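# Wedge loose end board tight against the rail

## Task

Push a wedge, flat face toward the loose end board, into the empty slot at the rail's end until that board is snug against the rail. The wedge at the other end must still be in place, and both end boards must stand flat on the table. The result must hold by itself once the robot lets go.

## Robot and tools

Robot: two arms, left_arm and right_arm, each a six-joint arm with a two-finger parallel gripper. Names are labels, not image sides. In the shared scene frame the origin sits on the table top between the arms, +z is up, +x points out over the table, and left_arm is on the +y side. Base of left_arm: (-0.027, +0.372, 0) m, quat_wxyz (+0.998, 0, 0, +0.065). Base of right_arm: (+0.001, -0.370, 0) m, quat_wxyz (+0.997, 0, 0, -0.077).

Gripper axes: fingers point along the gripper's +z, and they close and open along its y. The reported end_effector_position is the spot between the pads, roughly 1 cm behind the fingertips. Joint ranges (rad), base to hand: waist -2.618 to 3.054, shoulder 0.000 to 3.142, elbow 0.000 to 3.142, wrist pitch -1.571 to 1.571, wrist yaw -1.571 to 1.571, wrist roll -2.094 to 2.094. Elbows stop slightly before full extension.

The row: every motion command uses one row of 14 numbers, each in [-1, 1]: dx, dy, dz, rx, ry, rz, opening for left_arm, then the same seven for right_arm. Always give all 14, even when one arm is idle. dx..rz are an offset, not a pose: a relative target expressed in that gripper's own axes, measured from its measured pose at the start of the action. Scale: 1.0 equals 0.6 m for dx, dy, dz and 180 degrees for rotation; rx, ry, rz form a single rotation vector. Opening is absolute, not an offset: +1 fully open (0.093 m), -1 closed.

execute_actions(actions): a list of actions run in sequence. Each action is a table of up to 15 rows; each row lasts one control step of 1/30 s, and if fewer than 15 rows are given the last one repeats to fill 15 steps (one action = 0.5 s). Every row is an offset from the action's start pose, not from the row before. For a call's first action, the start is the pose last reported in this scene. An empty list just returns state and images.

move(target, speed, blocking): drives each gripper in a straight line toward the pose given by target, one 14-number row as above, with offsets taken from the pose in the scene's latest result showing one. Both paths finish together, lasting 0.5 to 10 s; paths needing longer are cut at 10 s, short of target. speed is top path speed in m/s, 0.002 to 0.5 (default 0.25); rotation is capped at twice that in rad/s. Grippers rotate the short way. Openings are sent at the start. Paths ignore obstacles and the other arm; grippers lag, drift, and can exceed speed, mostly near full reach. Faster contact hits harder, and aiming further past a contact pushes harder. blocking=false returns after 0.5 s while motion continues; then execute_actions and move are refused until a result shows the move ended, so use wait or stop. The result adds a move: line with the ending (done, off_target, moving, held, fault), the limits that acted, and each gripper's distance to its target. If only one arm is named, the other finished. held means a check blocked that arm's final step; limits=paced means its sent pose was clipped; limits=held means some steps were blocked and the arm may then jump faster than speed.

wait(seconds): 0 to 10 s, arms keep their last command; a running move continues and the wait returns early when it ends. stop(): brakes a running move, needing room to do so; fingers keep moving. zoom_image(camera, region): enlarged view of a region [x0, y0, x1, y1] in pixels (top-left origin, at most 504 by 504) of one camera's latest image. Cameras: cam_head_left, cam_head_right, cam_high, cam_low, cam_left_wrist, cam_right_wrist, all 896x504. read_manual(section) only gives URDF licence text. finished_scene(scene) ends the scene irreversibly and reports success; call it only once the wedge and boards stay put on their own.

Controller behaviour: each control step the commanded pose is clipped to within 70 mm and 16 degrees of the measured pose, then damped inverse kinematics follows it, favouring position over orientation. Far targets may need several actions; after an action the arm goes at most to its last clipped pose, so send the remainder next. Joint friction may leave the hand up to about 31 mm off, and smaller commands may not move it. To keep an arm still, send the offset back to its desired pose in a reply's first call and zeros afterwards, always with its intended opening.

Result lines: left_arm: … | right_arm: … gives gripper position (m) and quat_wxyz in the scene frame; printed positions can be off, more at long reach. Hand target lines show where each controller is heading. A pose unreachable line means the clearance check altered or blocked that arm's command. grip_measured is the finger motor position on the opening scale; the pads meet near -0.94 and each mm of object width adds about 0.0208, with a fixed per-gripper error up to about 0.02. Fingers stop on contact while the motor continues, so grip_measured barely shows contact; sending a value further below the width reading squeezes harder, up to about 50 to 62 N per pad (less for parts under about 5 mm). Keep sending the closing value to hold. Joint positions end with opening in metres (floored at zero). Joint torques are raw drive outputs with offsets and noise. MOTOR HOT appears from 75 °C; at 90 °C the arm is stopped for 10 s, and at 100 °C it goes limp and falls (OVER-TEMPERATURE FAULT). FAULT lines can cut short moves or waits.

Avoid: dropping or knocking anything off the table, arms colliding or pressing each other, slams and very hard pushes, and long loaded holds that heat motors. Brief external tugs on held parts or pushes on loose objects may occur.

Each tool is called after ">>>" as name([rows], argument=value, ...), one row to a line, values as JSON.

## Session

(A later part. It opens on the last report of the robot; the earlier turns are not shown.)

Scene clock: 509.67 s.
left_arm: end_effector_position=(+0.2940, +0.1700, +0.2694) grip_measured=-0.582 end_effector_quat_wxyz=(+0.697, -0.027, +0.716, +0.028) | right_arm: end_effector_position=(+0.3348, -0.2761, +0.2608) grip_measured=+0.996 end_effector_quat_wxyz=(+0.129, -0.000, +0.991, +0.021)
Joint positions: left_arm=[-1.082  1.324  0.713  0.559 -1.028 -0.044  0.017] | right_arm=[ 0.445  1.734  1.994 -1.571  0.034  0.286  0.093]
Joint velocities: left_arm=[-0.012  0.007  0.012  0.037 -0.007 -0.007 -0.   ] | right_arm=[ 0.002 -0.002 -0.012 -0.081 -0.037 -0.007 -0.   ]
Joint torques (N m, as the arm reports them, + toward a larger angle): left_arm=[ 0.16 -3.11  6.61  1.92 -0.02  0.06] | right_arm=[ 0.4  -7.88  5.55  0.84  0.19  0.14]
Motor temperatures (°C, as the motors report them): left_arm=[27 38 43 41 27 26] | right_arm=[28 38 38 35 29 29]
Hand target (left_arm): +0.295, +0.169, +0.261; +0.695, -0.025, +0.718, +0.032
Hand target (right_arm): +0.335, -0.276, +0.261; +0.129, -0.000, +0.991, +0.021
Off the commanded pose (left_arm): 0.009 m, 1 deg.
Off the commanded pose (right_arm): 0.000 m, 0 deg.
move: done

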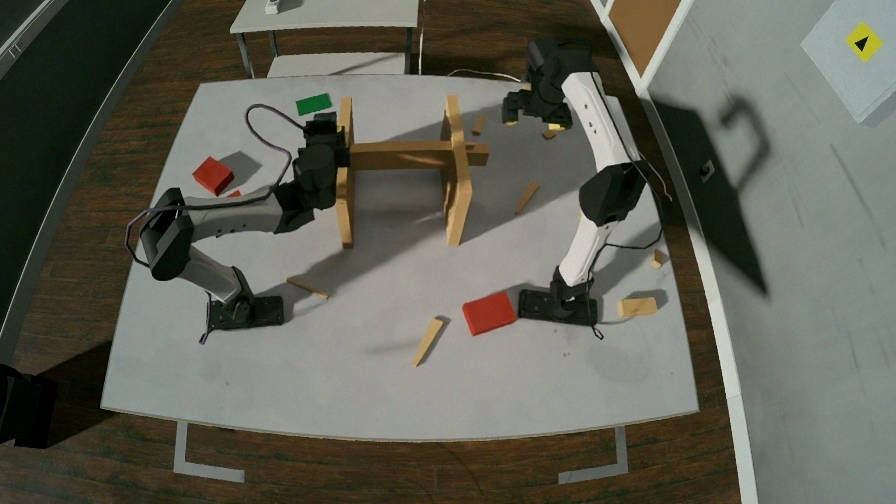

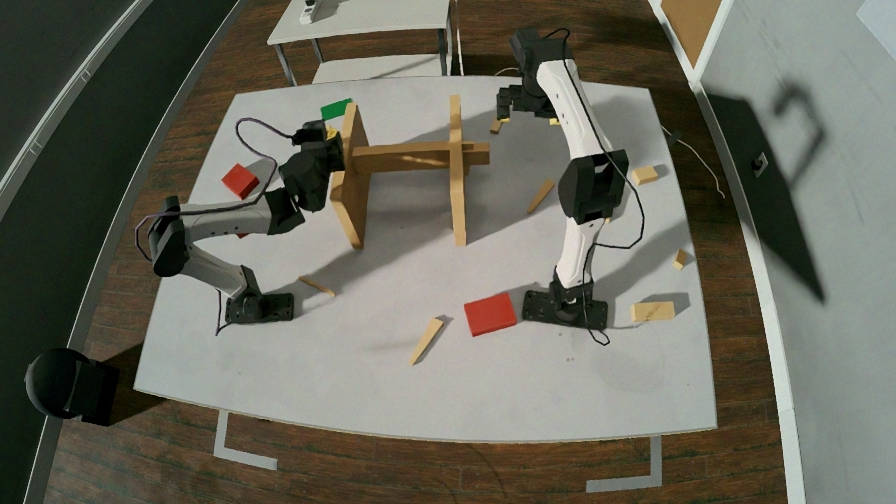

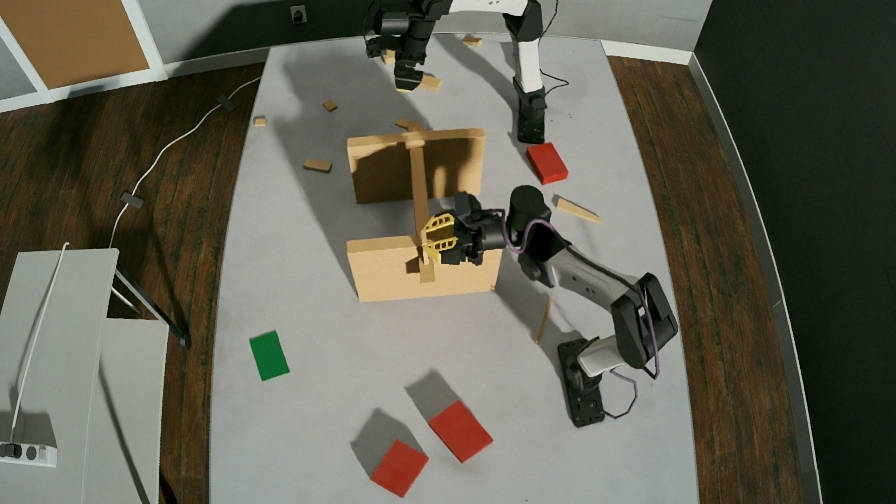

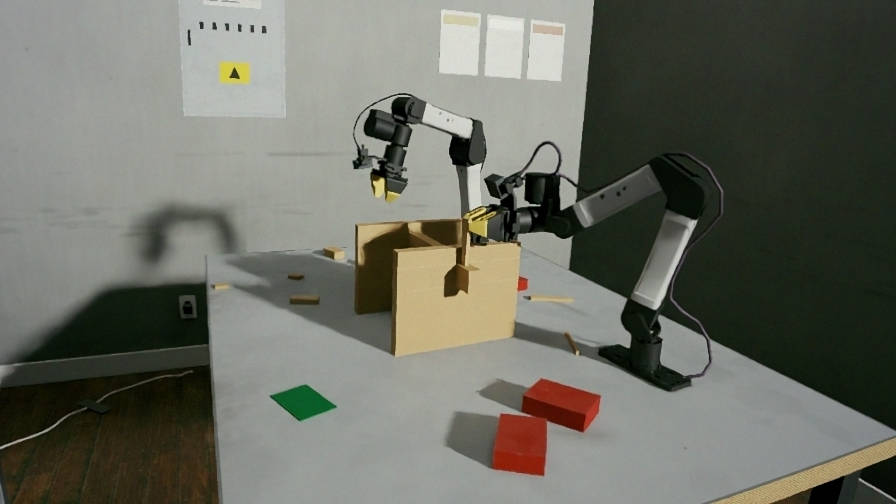

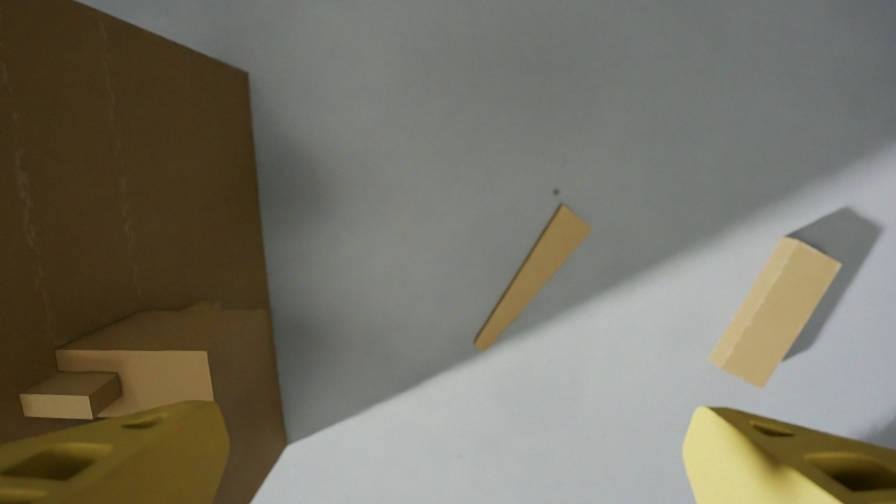

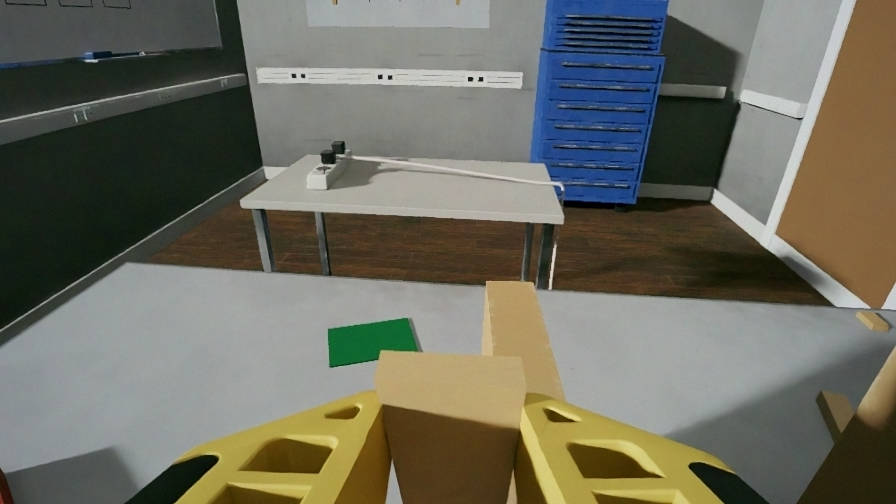

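>>> execute_actions([
  [[0,0,0,0,0,0,-0.56,0,0,0,0,0,0,1],[0,0,0,0,0,0,-0.55,0,0,0,0,0,0,1],[0,0,0,0,0,0,-0.54,0,0,0,0,0,0,1],[0,0,0,0,0,0,-0.53,0,0,0,0,0,0,1],[0,0,0,0,0,0,-0.52,0,0,0,0,0,0,1],[0,0,0,0,0,0,-0.51,0,0,0,0,0,0,1],[0,0,0,0,0,0,-0.50,0,0,0,0,0,0,1],[0,0,0,0,0,0,-0.49,0,0,0,0,0,0,1],[0,0,0,0,0,0,-0.48,0,0,0,0,0,0,1],[0,0,0,0,0,0,-0.47,0,0,0,0,0,0,1],[0,0,0,0,0,0,-0.46,0,0,0,0,0,0,1],[0,0,0,0,0,0,-0.455,0,0,0,0,0,0,1],[0,0,0,0,0,0,-0.45,0,0,0,0,0,0,1],[0,0,0,0,0,0,-0.445,0,0,0,0,0,0,1],[0,0,0,0,0,0,-0.44,0,0,0,0,0,0,1]],
  [[0,0,0,0,0,0,-0.436,0,0,0,0,0,0,1],[0,0,0,0,0,0,-0.432,0,0,0,0,0,0,1],[0,0,0,0,0,0,-0.428,0,0,0,0,0,0,1],[0,0,0,0,0,0,-0.424,0,0,0,0,0,0,1],[0,0,0,0,0,0,-0.42,0,0,0,0,0,0,1],[0,0,0,0,0,0,-0.416,0,0,0,0,0,0,1],[0,0,0,0,0,0,-0.412,0,0,0,0,0,0,1],[0,0,0,0,0,0,-0.408,0,0,0,0,0,0,1],[0,0,0,0,0,0,-0.404,0,0,0,0,0,0,1],[0,0,0,0,0,0,-0.40,0,0,0,0,0,0,1]],
])

>>> zoom_image(camera="cam_low", region=[400, 170, 580, 320])

Scene clock: 519.13 s.
left_arm: end_effector_position=(+0.2939, +0.1700, +0.2694) grip_measured=-0.402 end_effector_quat_wxyz=(+0.697, -0.027, +0.716, +0.028) | right_arm: end_effector_position=(+0.3348, -0.2761, +0.2608) grip_measured=+0.996 end_effector_quat_wxyz=(+0.129, -0.000, +0.991, +0.021)
Joint positions: left_arm=[-1.082  1.324  0.712  0.559 -1.028 -0.044  0.026] | right_arm=[ 0.445  1.734  1.994 -1.571  0.034  0.286  0.093]
Joint velocities: left_arm=[-0.027 -0.012  0.017  0.022  0.007  0.051 -0.   ] | right_arm=[ 0.027 -0.007 -0.002 -0.066 -0.007 -0.007 -0.001]
Joint torques (N m, as the arm reports them, + toward a larger angle): left_arm=[ 0.14 -4.54  7.65  1.71  0.01  0.07] | right_arm=[ 0.41 -7.88  5.53  0.84  0.19  0.15]
Motor temperatures (°C, as the motors report them): left_arm=[27 38 43 42 27 26] | right_arm=[28 38 38 35 29 29]
Hand target (left_arm): +0.294, +0.170, +0.269; +0.697, -0.027, +0.716, +0.028
Hand target (right_arm): +0.335, -0.276, +0.261; +0.129, -0.000, +0.991, +0.021
Off the commanded pose (left_arm): 0.000 m, 0 deg.
Off the commanded pose (right_arm): 0.000 m, 0 deg.

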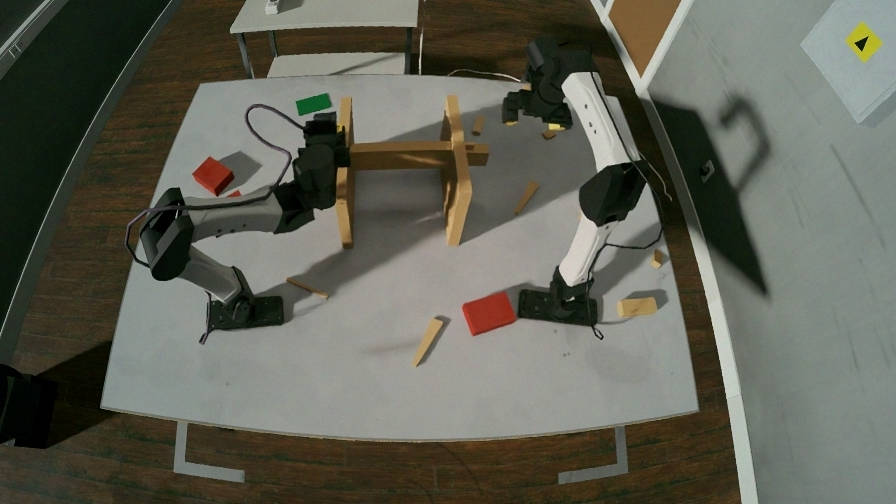

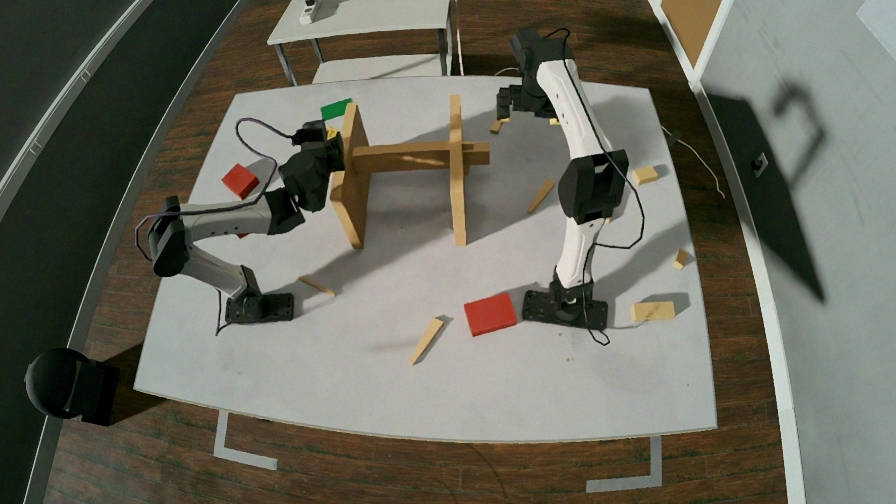

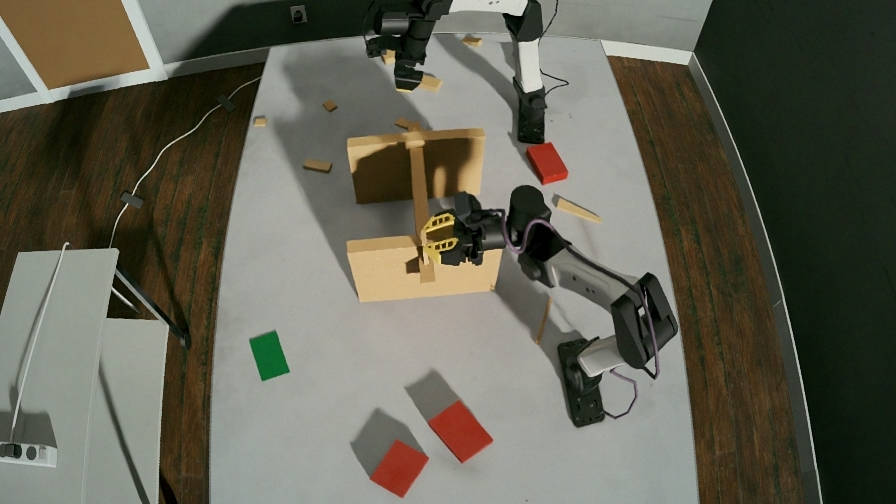

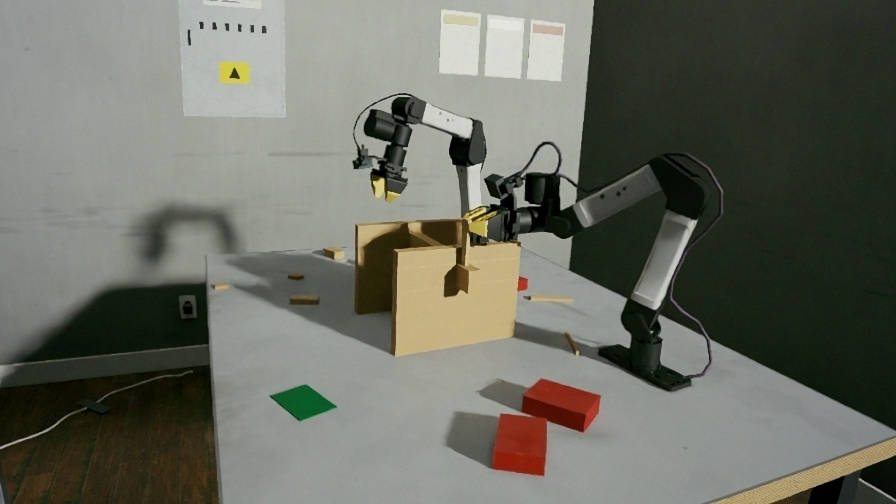

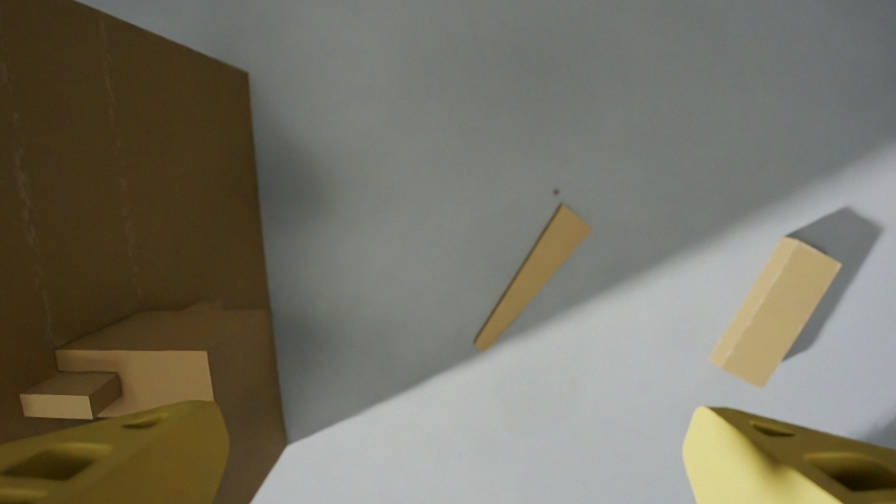

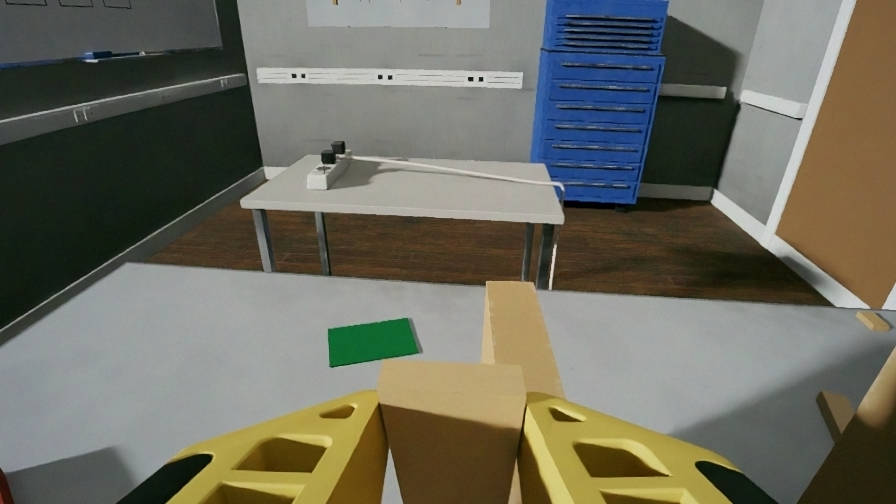

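Region (400, 170, 580, 320) of cam_low's 896x504 image, scaled by 2.800, with more detail than that image has.

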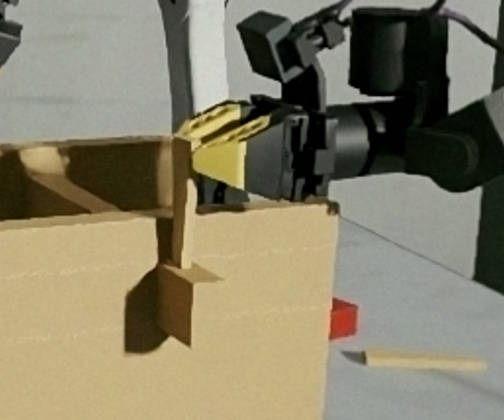

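>>> execute_actions([
  [[0,0,0,0,0,0,-0.397,0,0,0,0,0,0,1],[0,0,0,0,0,0,-0.394,0,0,0,0,0,0,1],[0,0,0,0,0,0,-0.391,0,0,0,0,0,0,1],[0,0,0,0,0,0,-0.388,0,0,0,0,0,0,1],[0,0,0,0,0,0,-0.385,0,0,0,0,0,0,1],[0,0,0,0,0,0,-0.382,0,0,0,0,0,0,1],[0,0,0,0,0,0,-0.379,0,0,0,0,0,0,1],[0,0,0,0,0,0,-0.376,0,0,0,0,0,0,1],[0,0,0,0,0,0,-0.373,0,0,0,0,0,0,1],[0,0,0,0,0,0,-0.37,0,0,0,0,0,0,1],[0,0,0,0,0,0,-0.367,0,0,0,0,0,0,1],[0,0,0,0,0,0,-0.364,0,0,0,0,0,0,1],[0,0,0,0,0,0,-0.361,0,0,0,0,0,0,1],[0,0,0,0,0,0,-0.358,0,0,0,0,0,0,1],[0,0,0,0,0,0,-0.355,0,0,0,0,0,0,1]],
  [[0,0,0,0,0,0,-0.35,0,0,0,0,0,0,1],[0,0,0,0,0,0,-0.345,0,0,0,0,0,0,1],[0,0,0,0,0,0,-0.34,0,0,0,0,0,0,1],[0,0,0,0,0,0,-0.335,0,0,0,0,0,0,1],[0,0,0,0,0,0,-0.33,0,0,0,0,0,0,1],[0,0,0,0,0,0,-0.325,0,0,0,0,0,0,1],[0,0,0,0,0,0,-0.32,0,0,0,0,0,0,1],[0,0,0,0,0,0,-0.315,0,0,0,0,0,0,1],[0,0,0,0,0,0,-0.31,0,0,0,0,0,0,1],[0,0,0,0,0,0,-0.30,0,0,0,0,0,0,1]],
])

>>> zoom_image(camera="cam_low", region=[400, 170, 580, 320])

>>> zoom_image(camera="cam_high", region=[370, 190, 530, 310])

Scene clock: 532.53 s.
left_arm: end_effector_position=(+0.2939, +0.1700, +0.2694) grip_measured=-0.302 end_effector_quat_wxyz=(+0.697, -0.027, +0.716, +0.028) | right_arm: end_effector_position=(+0.3348, -0.2761, +0.2608) grip_measured=+0.996 end_effector_quat_wxyz=(+0.129, -0.000, +0.991, +0.021)
Joint positions: left_arm=[-1.082  1.324  0.712  0.559 -1.028 -0.044  0.031] | right_arm=[ 0.445  1.734  1.994 -1.571  0.034  0.286  0.093]
Joint velocities: left_arm=[-0.007 -0.007 -0.002  0.022 -0.007 -0.051 -0.   ] | right_arm=[ 0.007  0.002  0.002 -0.051 -0.007 -0.007 -0.   ]
Joint torques (N m, as the arm reports them, + toward a larger angle): left_arm=[ 0.07 -4.55  7.73  1.68  0.    0.1 ] | right_arm=[ 0.41 -7.9   5.54  0.84  0.19  0.14]
Motor temperatures (°C, as the motors report them): left_arm=[27 38 43 41 27 26] | right_arm=[28 38 38 35 29 29]
Hand target (left_arm): +0.294, +0.170, +0.269; +0.697, -0.027, +0.716, +0.028
Hand target (right_arm): +0.335, -0.276, +0.261; +0.129, -0.000, +0.991, +0.021
Off the commanded pose (left_arm): 0.000 m, 0 deg.
Off the commanded pose (right_arm): 0.000 m, 0 deg.

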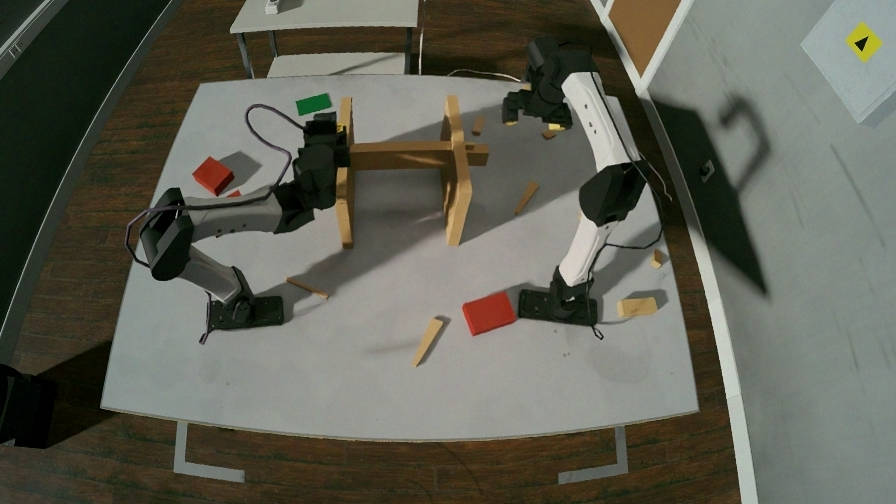

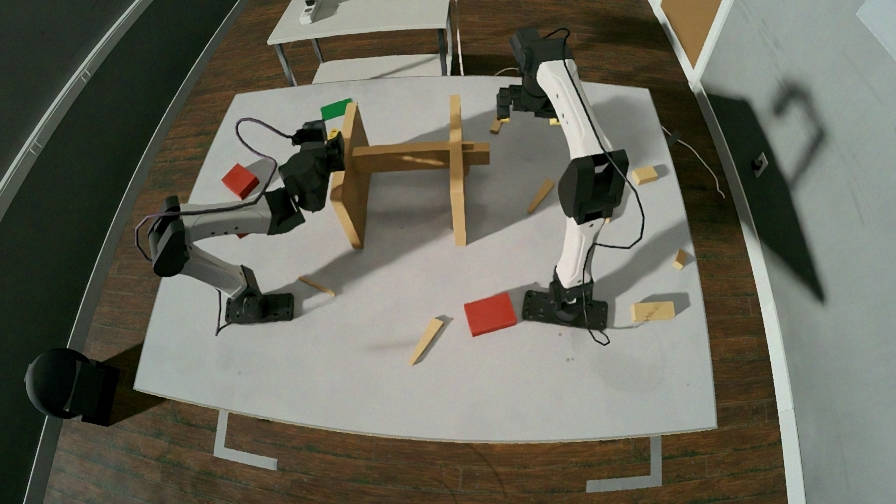

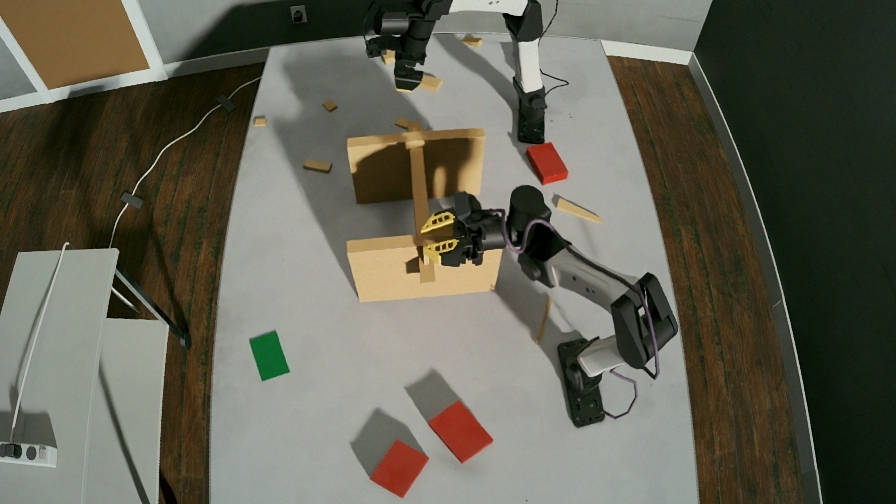

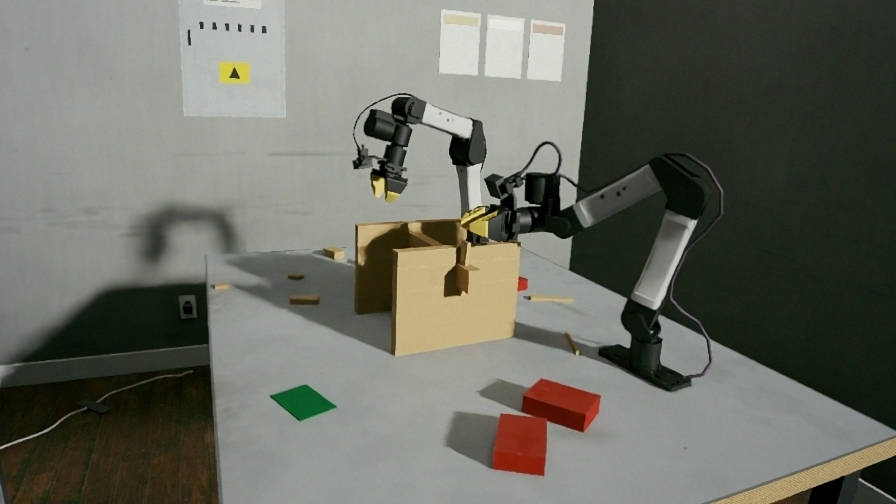

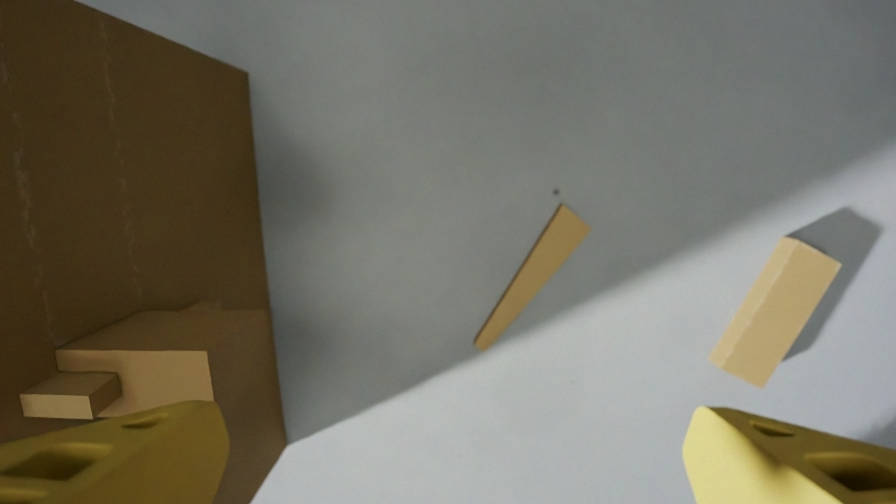

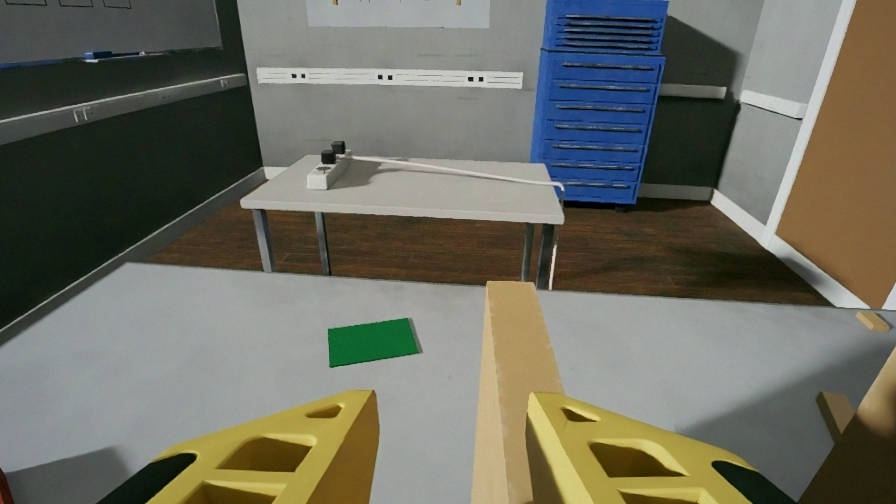

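Region (400, 170, 580, 320) of cam_low's 896x504 image, scaled by 2.800, with more detail than that image has.

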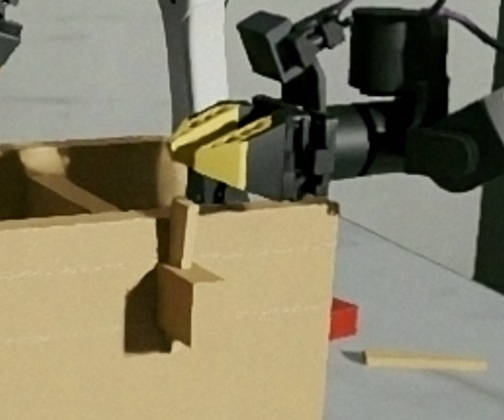

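Region (370, 190, 530, 310) of cam_high's 896x504 image, scaled by 3.150, with more detail than that image has; it fills the top 378 rows of this view, and the rest is white.

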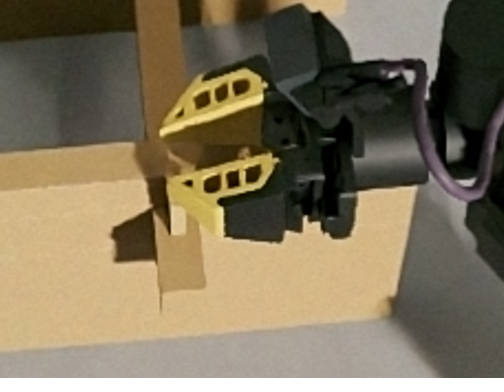

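>>> move(target=[-0.0517, 0.0499, 0.0042, 0.1764, 0.3502, -0.3584, -1, 0, 0, 0, 0, 0, 0, 1], speed=0.25)

>>> zoom_image(camera="cam_low", region=[380, 150, 620, 330])

>>> zoom_image(camera="cam_high", region=[340, 170, 560, 335])

Scene clock: 620.70 s.
left_arm: end_effector_position=(+0.2863, +0.1988, +0.2950) grip_measured=-1.000 end_effector_quat_wxyz=(+0.133, -0.218, +0.811, -0.527) | right_arm: end_effector_position=(+0.3348, -0.2761, +0.2608) grip_measured=+0.996 end_effector_quat_wxyz=(+0.129, -0.000, +0.991, +0.021)
Joint positions: left_arm=[-0.294  1.237  1.173 -0.559  0.793 -1.113  0.   ] | right_arm=[ 0.445  1.734  1.994 -1.571  0.034  0.286  0.093]
Joint velocities: left_arm=[ 0.002 -0.017 -0.012 -0.037 -0.007 -0.066  0.   ] | right_arm=[-0.007 -0.007  0.017  0.095 -0.066 -0.051 -0.001]
Joint torques (N m, as the arm reports them, + toward a larger angle): left_arm=[ 0.95 -2.88  9.82  1.68  0.27  0.07] | right_arm=[ 0.43 -7.87  5.54  0.84  0.2   0.14]
Motor temperatures (°C, as the motors report them): left_arm=[27 38 46 42 27 26] | right_arm=[28 38 39 36 29 29]
Hand target (left_arm): +0.291, +0.201, +0.300; +0.134, -0.222, +0.807, -0.530
Hand target (right_arm): +0.335, -0.276, +0.261; +0.129, -0.000, +0.991, +0.021
Off the commanded pose (left_arm): 0.010 m, 1 deg.
Off the commanded pose (right_arm): 0.000 m, 0 deg.
move: done

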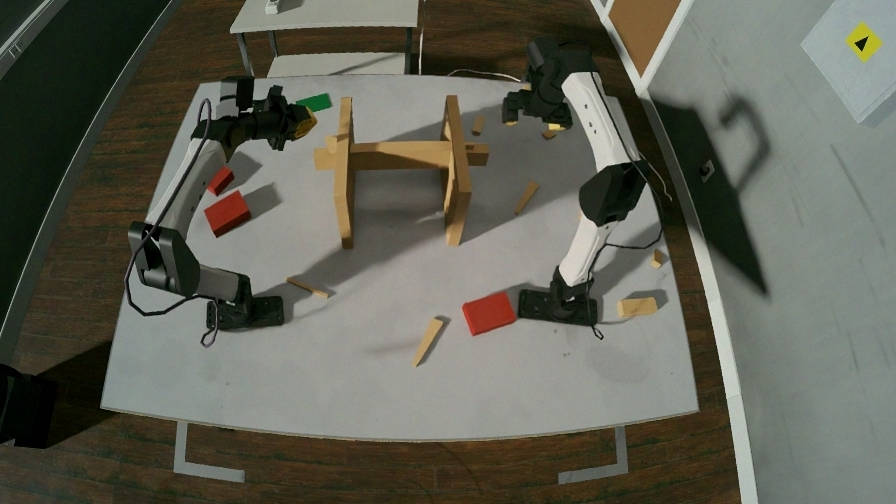

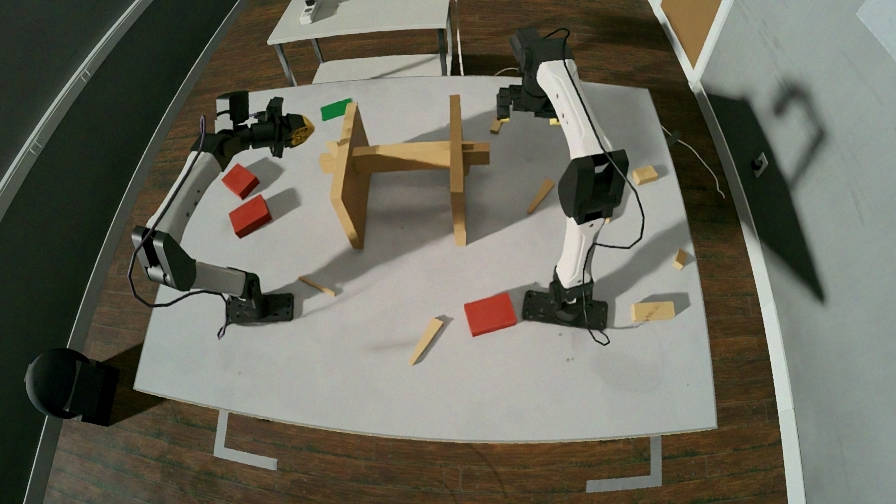

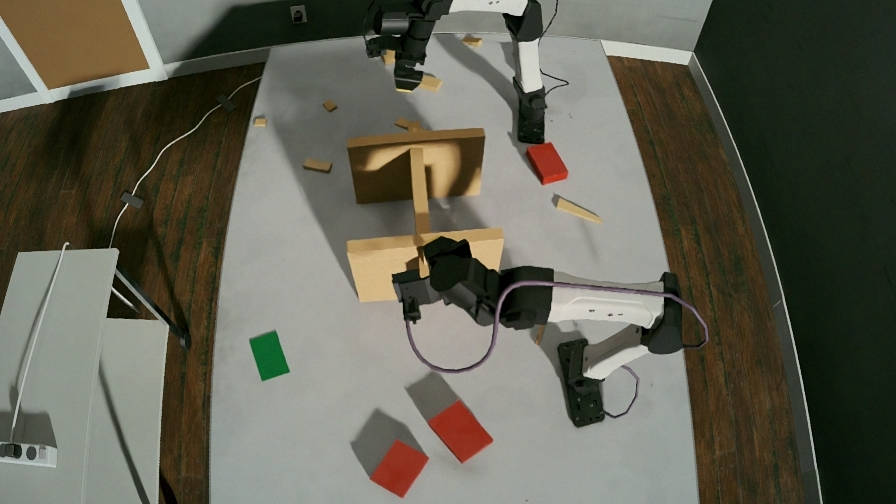

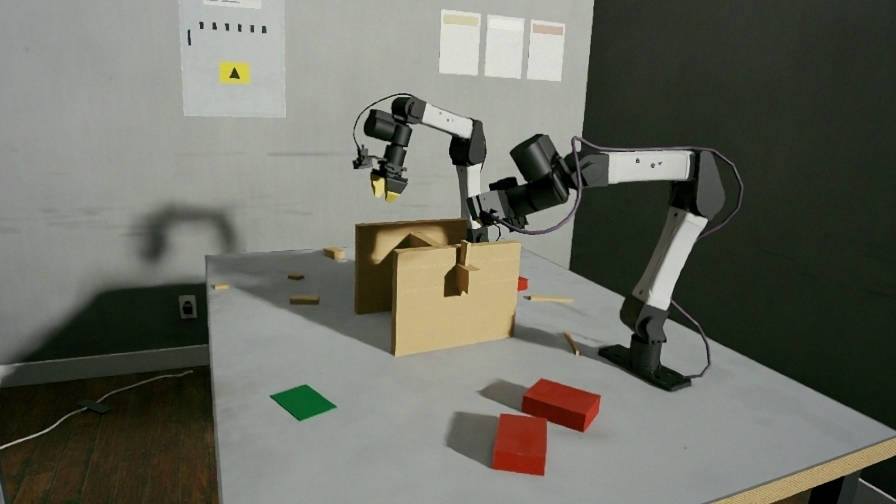

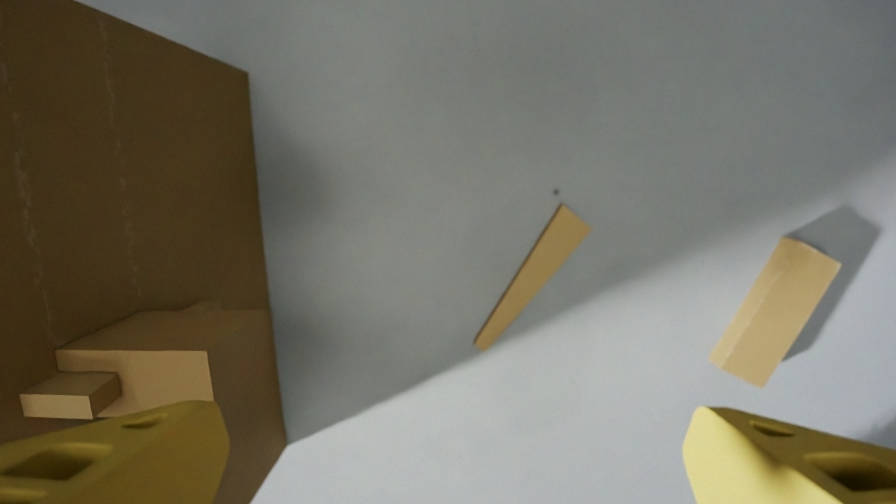

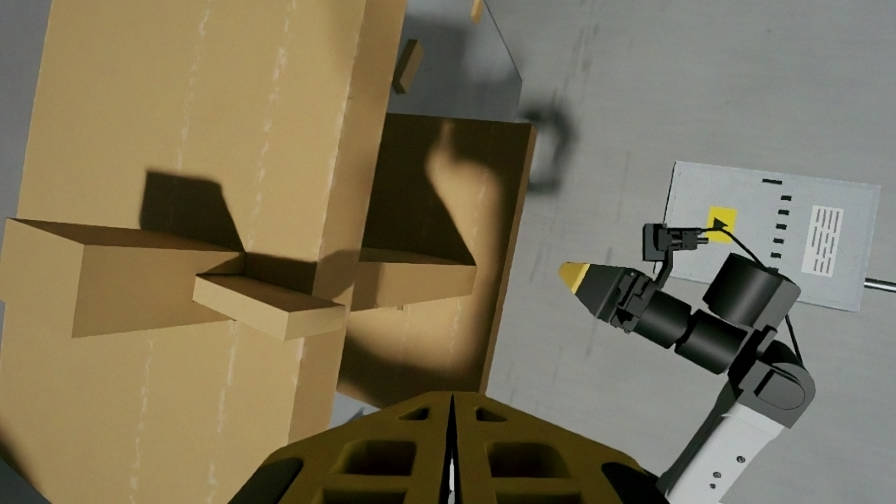

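Region (380, 150, 620, 330) of cam_low's 896x504 image, scaled by 2.100, with more detail than that image has; it fills the top 378 rows of this view, and the rest is white.

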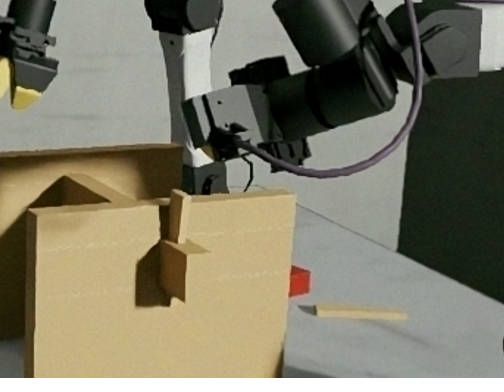

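Region (340, 170, 560, 335) of cam_high's 896x504 image, scaled by 2.291, with more detail than that image has; it fills the top 378 rows of this view, and the rest is white.

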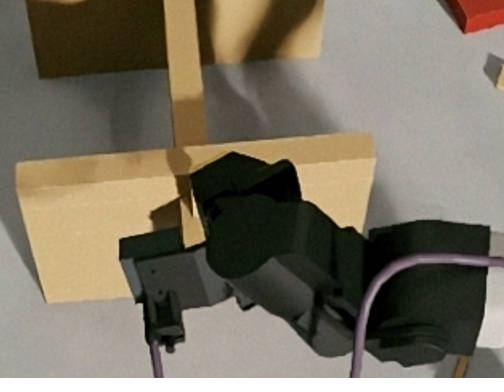

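>>> zoom_image(camera="cam_right_wrist", region=[160, 220, 480, 420])

Region (160, 220, 480, 420) of cam_right_wrist's 896x504 image, scaled by 1.575, with more detail than that image has; it fills the top 315 rows of this view, and the rest is white.

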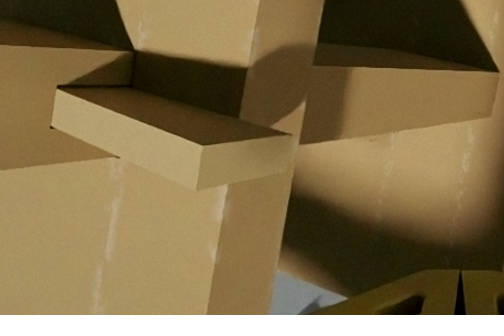

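>>> move(target=[-0.0018, 0.03, 0.0637, 0, 0, 0, -1, 0, 0, 0, 0, 0, 0, 1], speed=0.06)

>>> zoom_image(camera="cam_head_left", region=[240, 70, 420, 200])

>>> zoom_image(camera="cam_low", region=[400, 170, 580, 320])

Scene clock: 659.03 s.
left_arm: end_effector_position=(+0.2992, +0.1803, +0.2671) grip_measured=-1.000 end_effector_quat_wxyz=(+0.135, -0.220, +0.811, -0.525) | right_arm: end_effector_position=(+0.3348, -0.2761, +0.2608) grip_measured=+0.996 end_effector_quat_wxyz=(+0.129, -0.000, +0.991, +0.021)
Joint positions: left_arm=[-0.36   1.279  1.083 -0.392  0.733 -1.164  0.   ] | right_arm=[ 0.445  1.734  1.994 -1.571  0.034  0.286  0.093]
Joint velocities: left_arm=[ 0.007  0.002  0.027  0.007 -0.022 -0.022  0.   ] | right_arm=[ 0.007  0.002 -0.002  0.037  0.022 -0.037 -0.001]
Joint torques (N m, as the arm reports them, + toward a larger angle): left_arm=[-0.57 -3.64  7.3   2.05  0.14  0.08] | right_arm=[ 0.4  -7.89  5.56  0.85  0.2   0.14]
Motor temperatures (°C, as the motors report them): left_arm=[27 36 49 43 27 26] | right_arm=[28 39 39 36 29 29]
Hand target (left_arm): +0.301, +0.176, +0.263; +0.133, -0.218, +0.811, -0.526
Hand target (right_arm): +0.335, -0.276, +0.261; +0.129, -0.000, +0.991, +0.021
Off the commanded pose (left_arm): 0.007 m, 0 deg.
Off the commanded pose (right_arm): 0.000 m, 0 deg.
move: done

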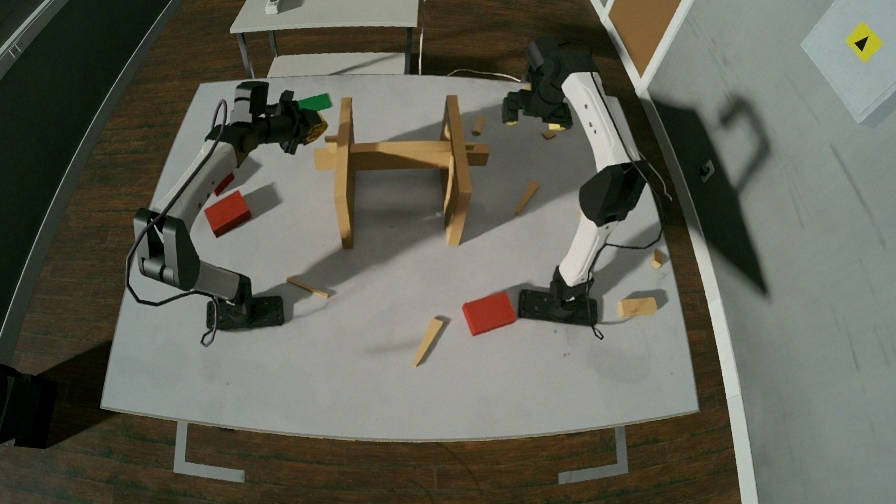

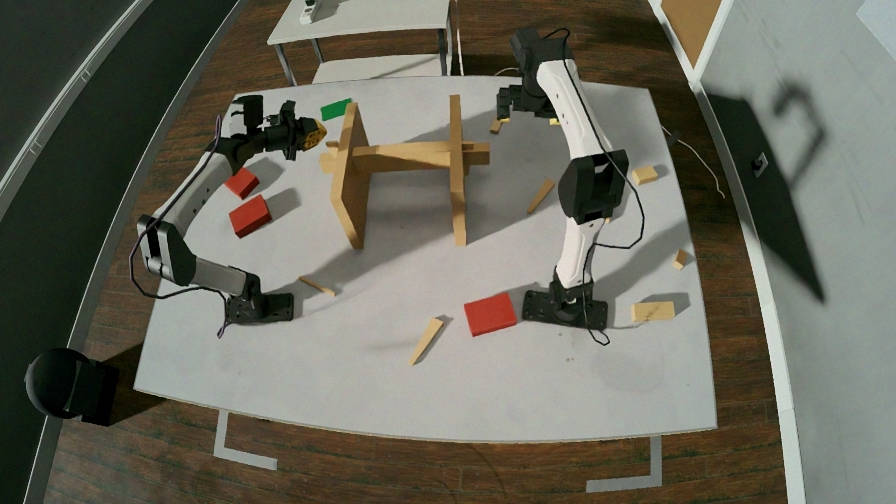

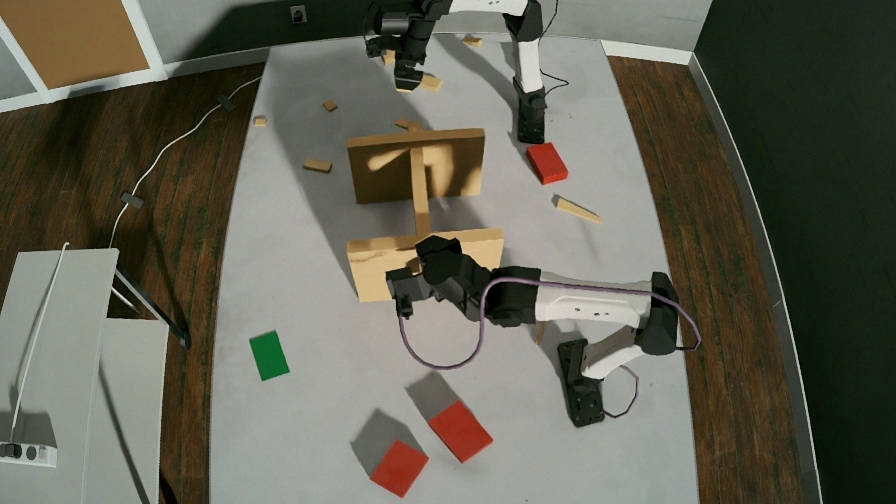

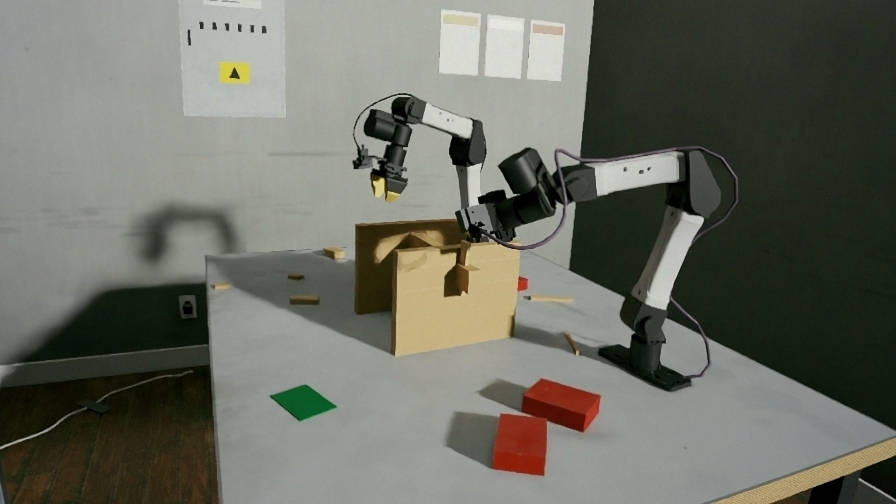

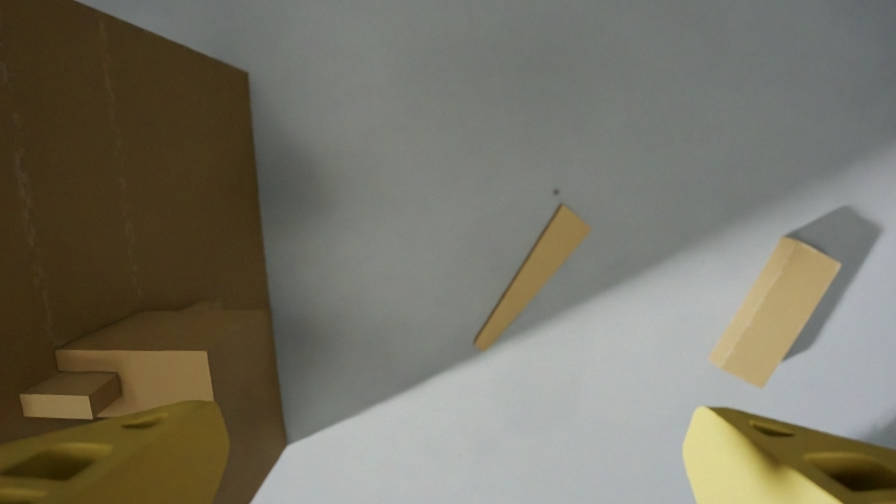

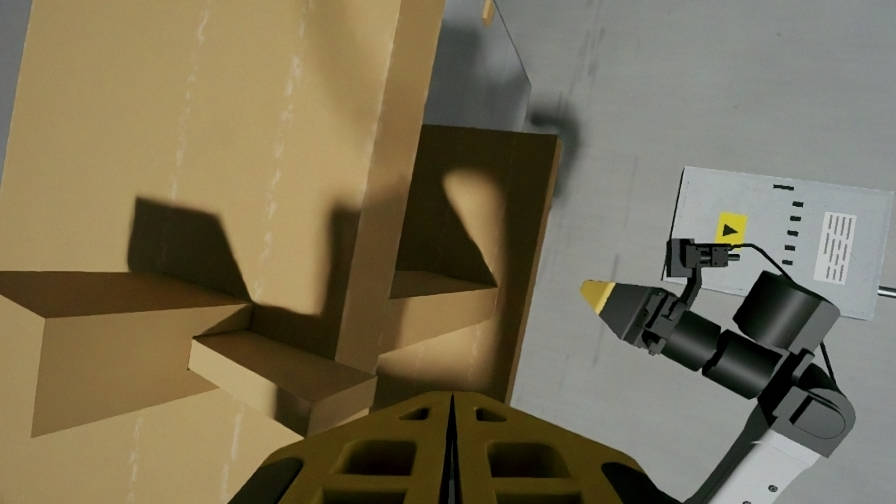

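Region (240, 70, 420, 200) of cam_head_left's 896x504 image, scaled by 2.800, with more detail than that image has.

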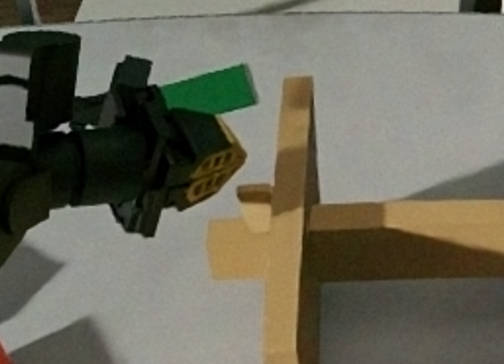

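Region (400, 170, 580, 320) of cam_low's 896x504 image, scaled by 2.800, with more detail than that image has.

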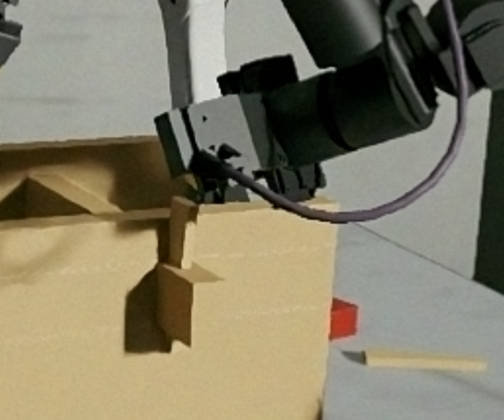

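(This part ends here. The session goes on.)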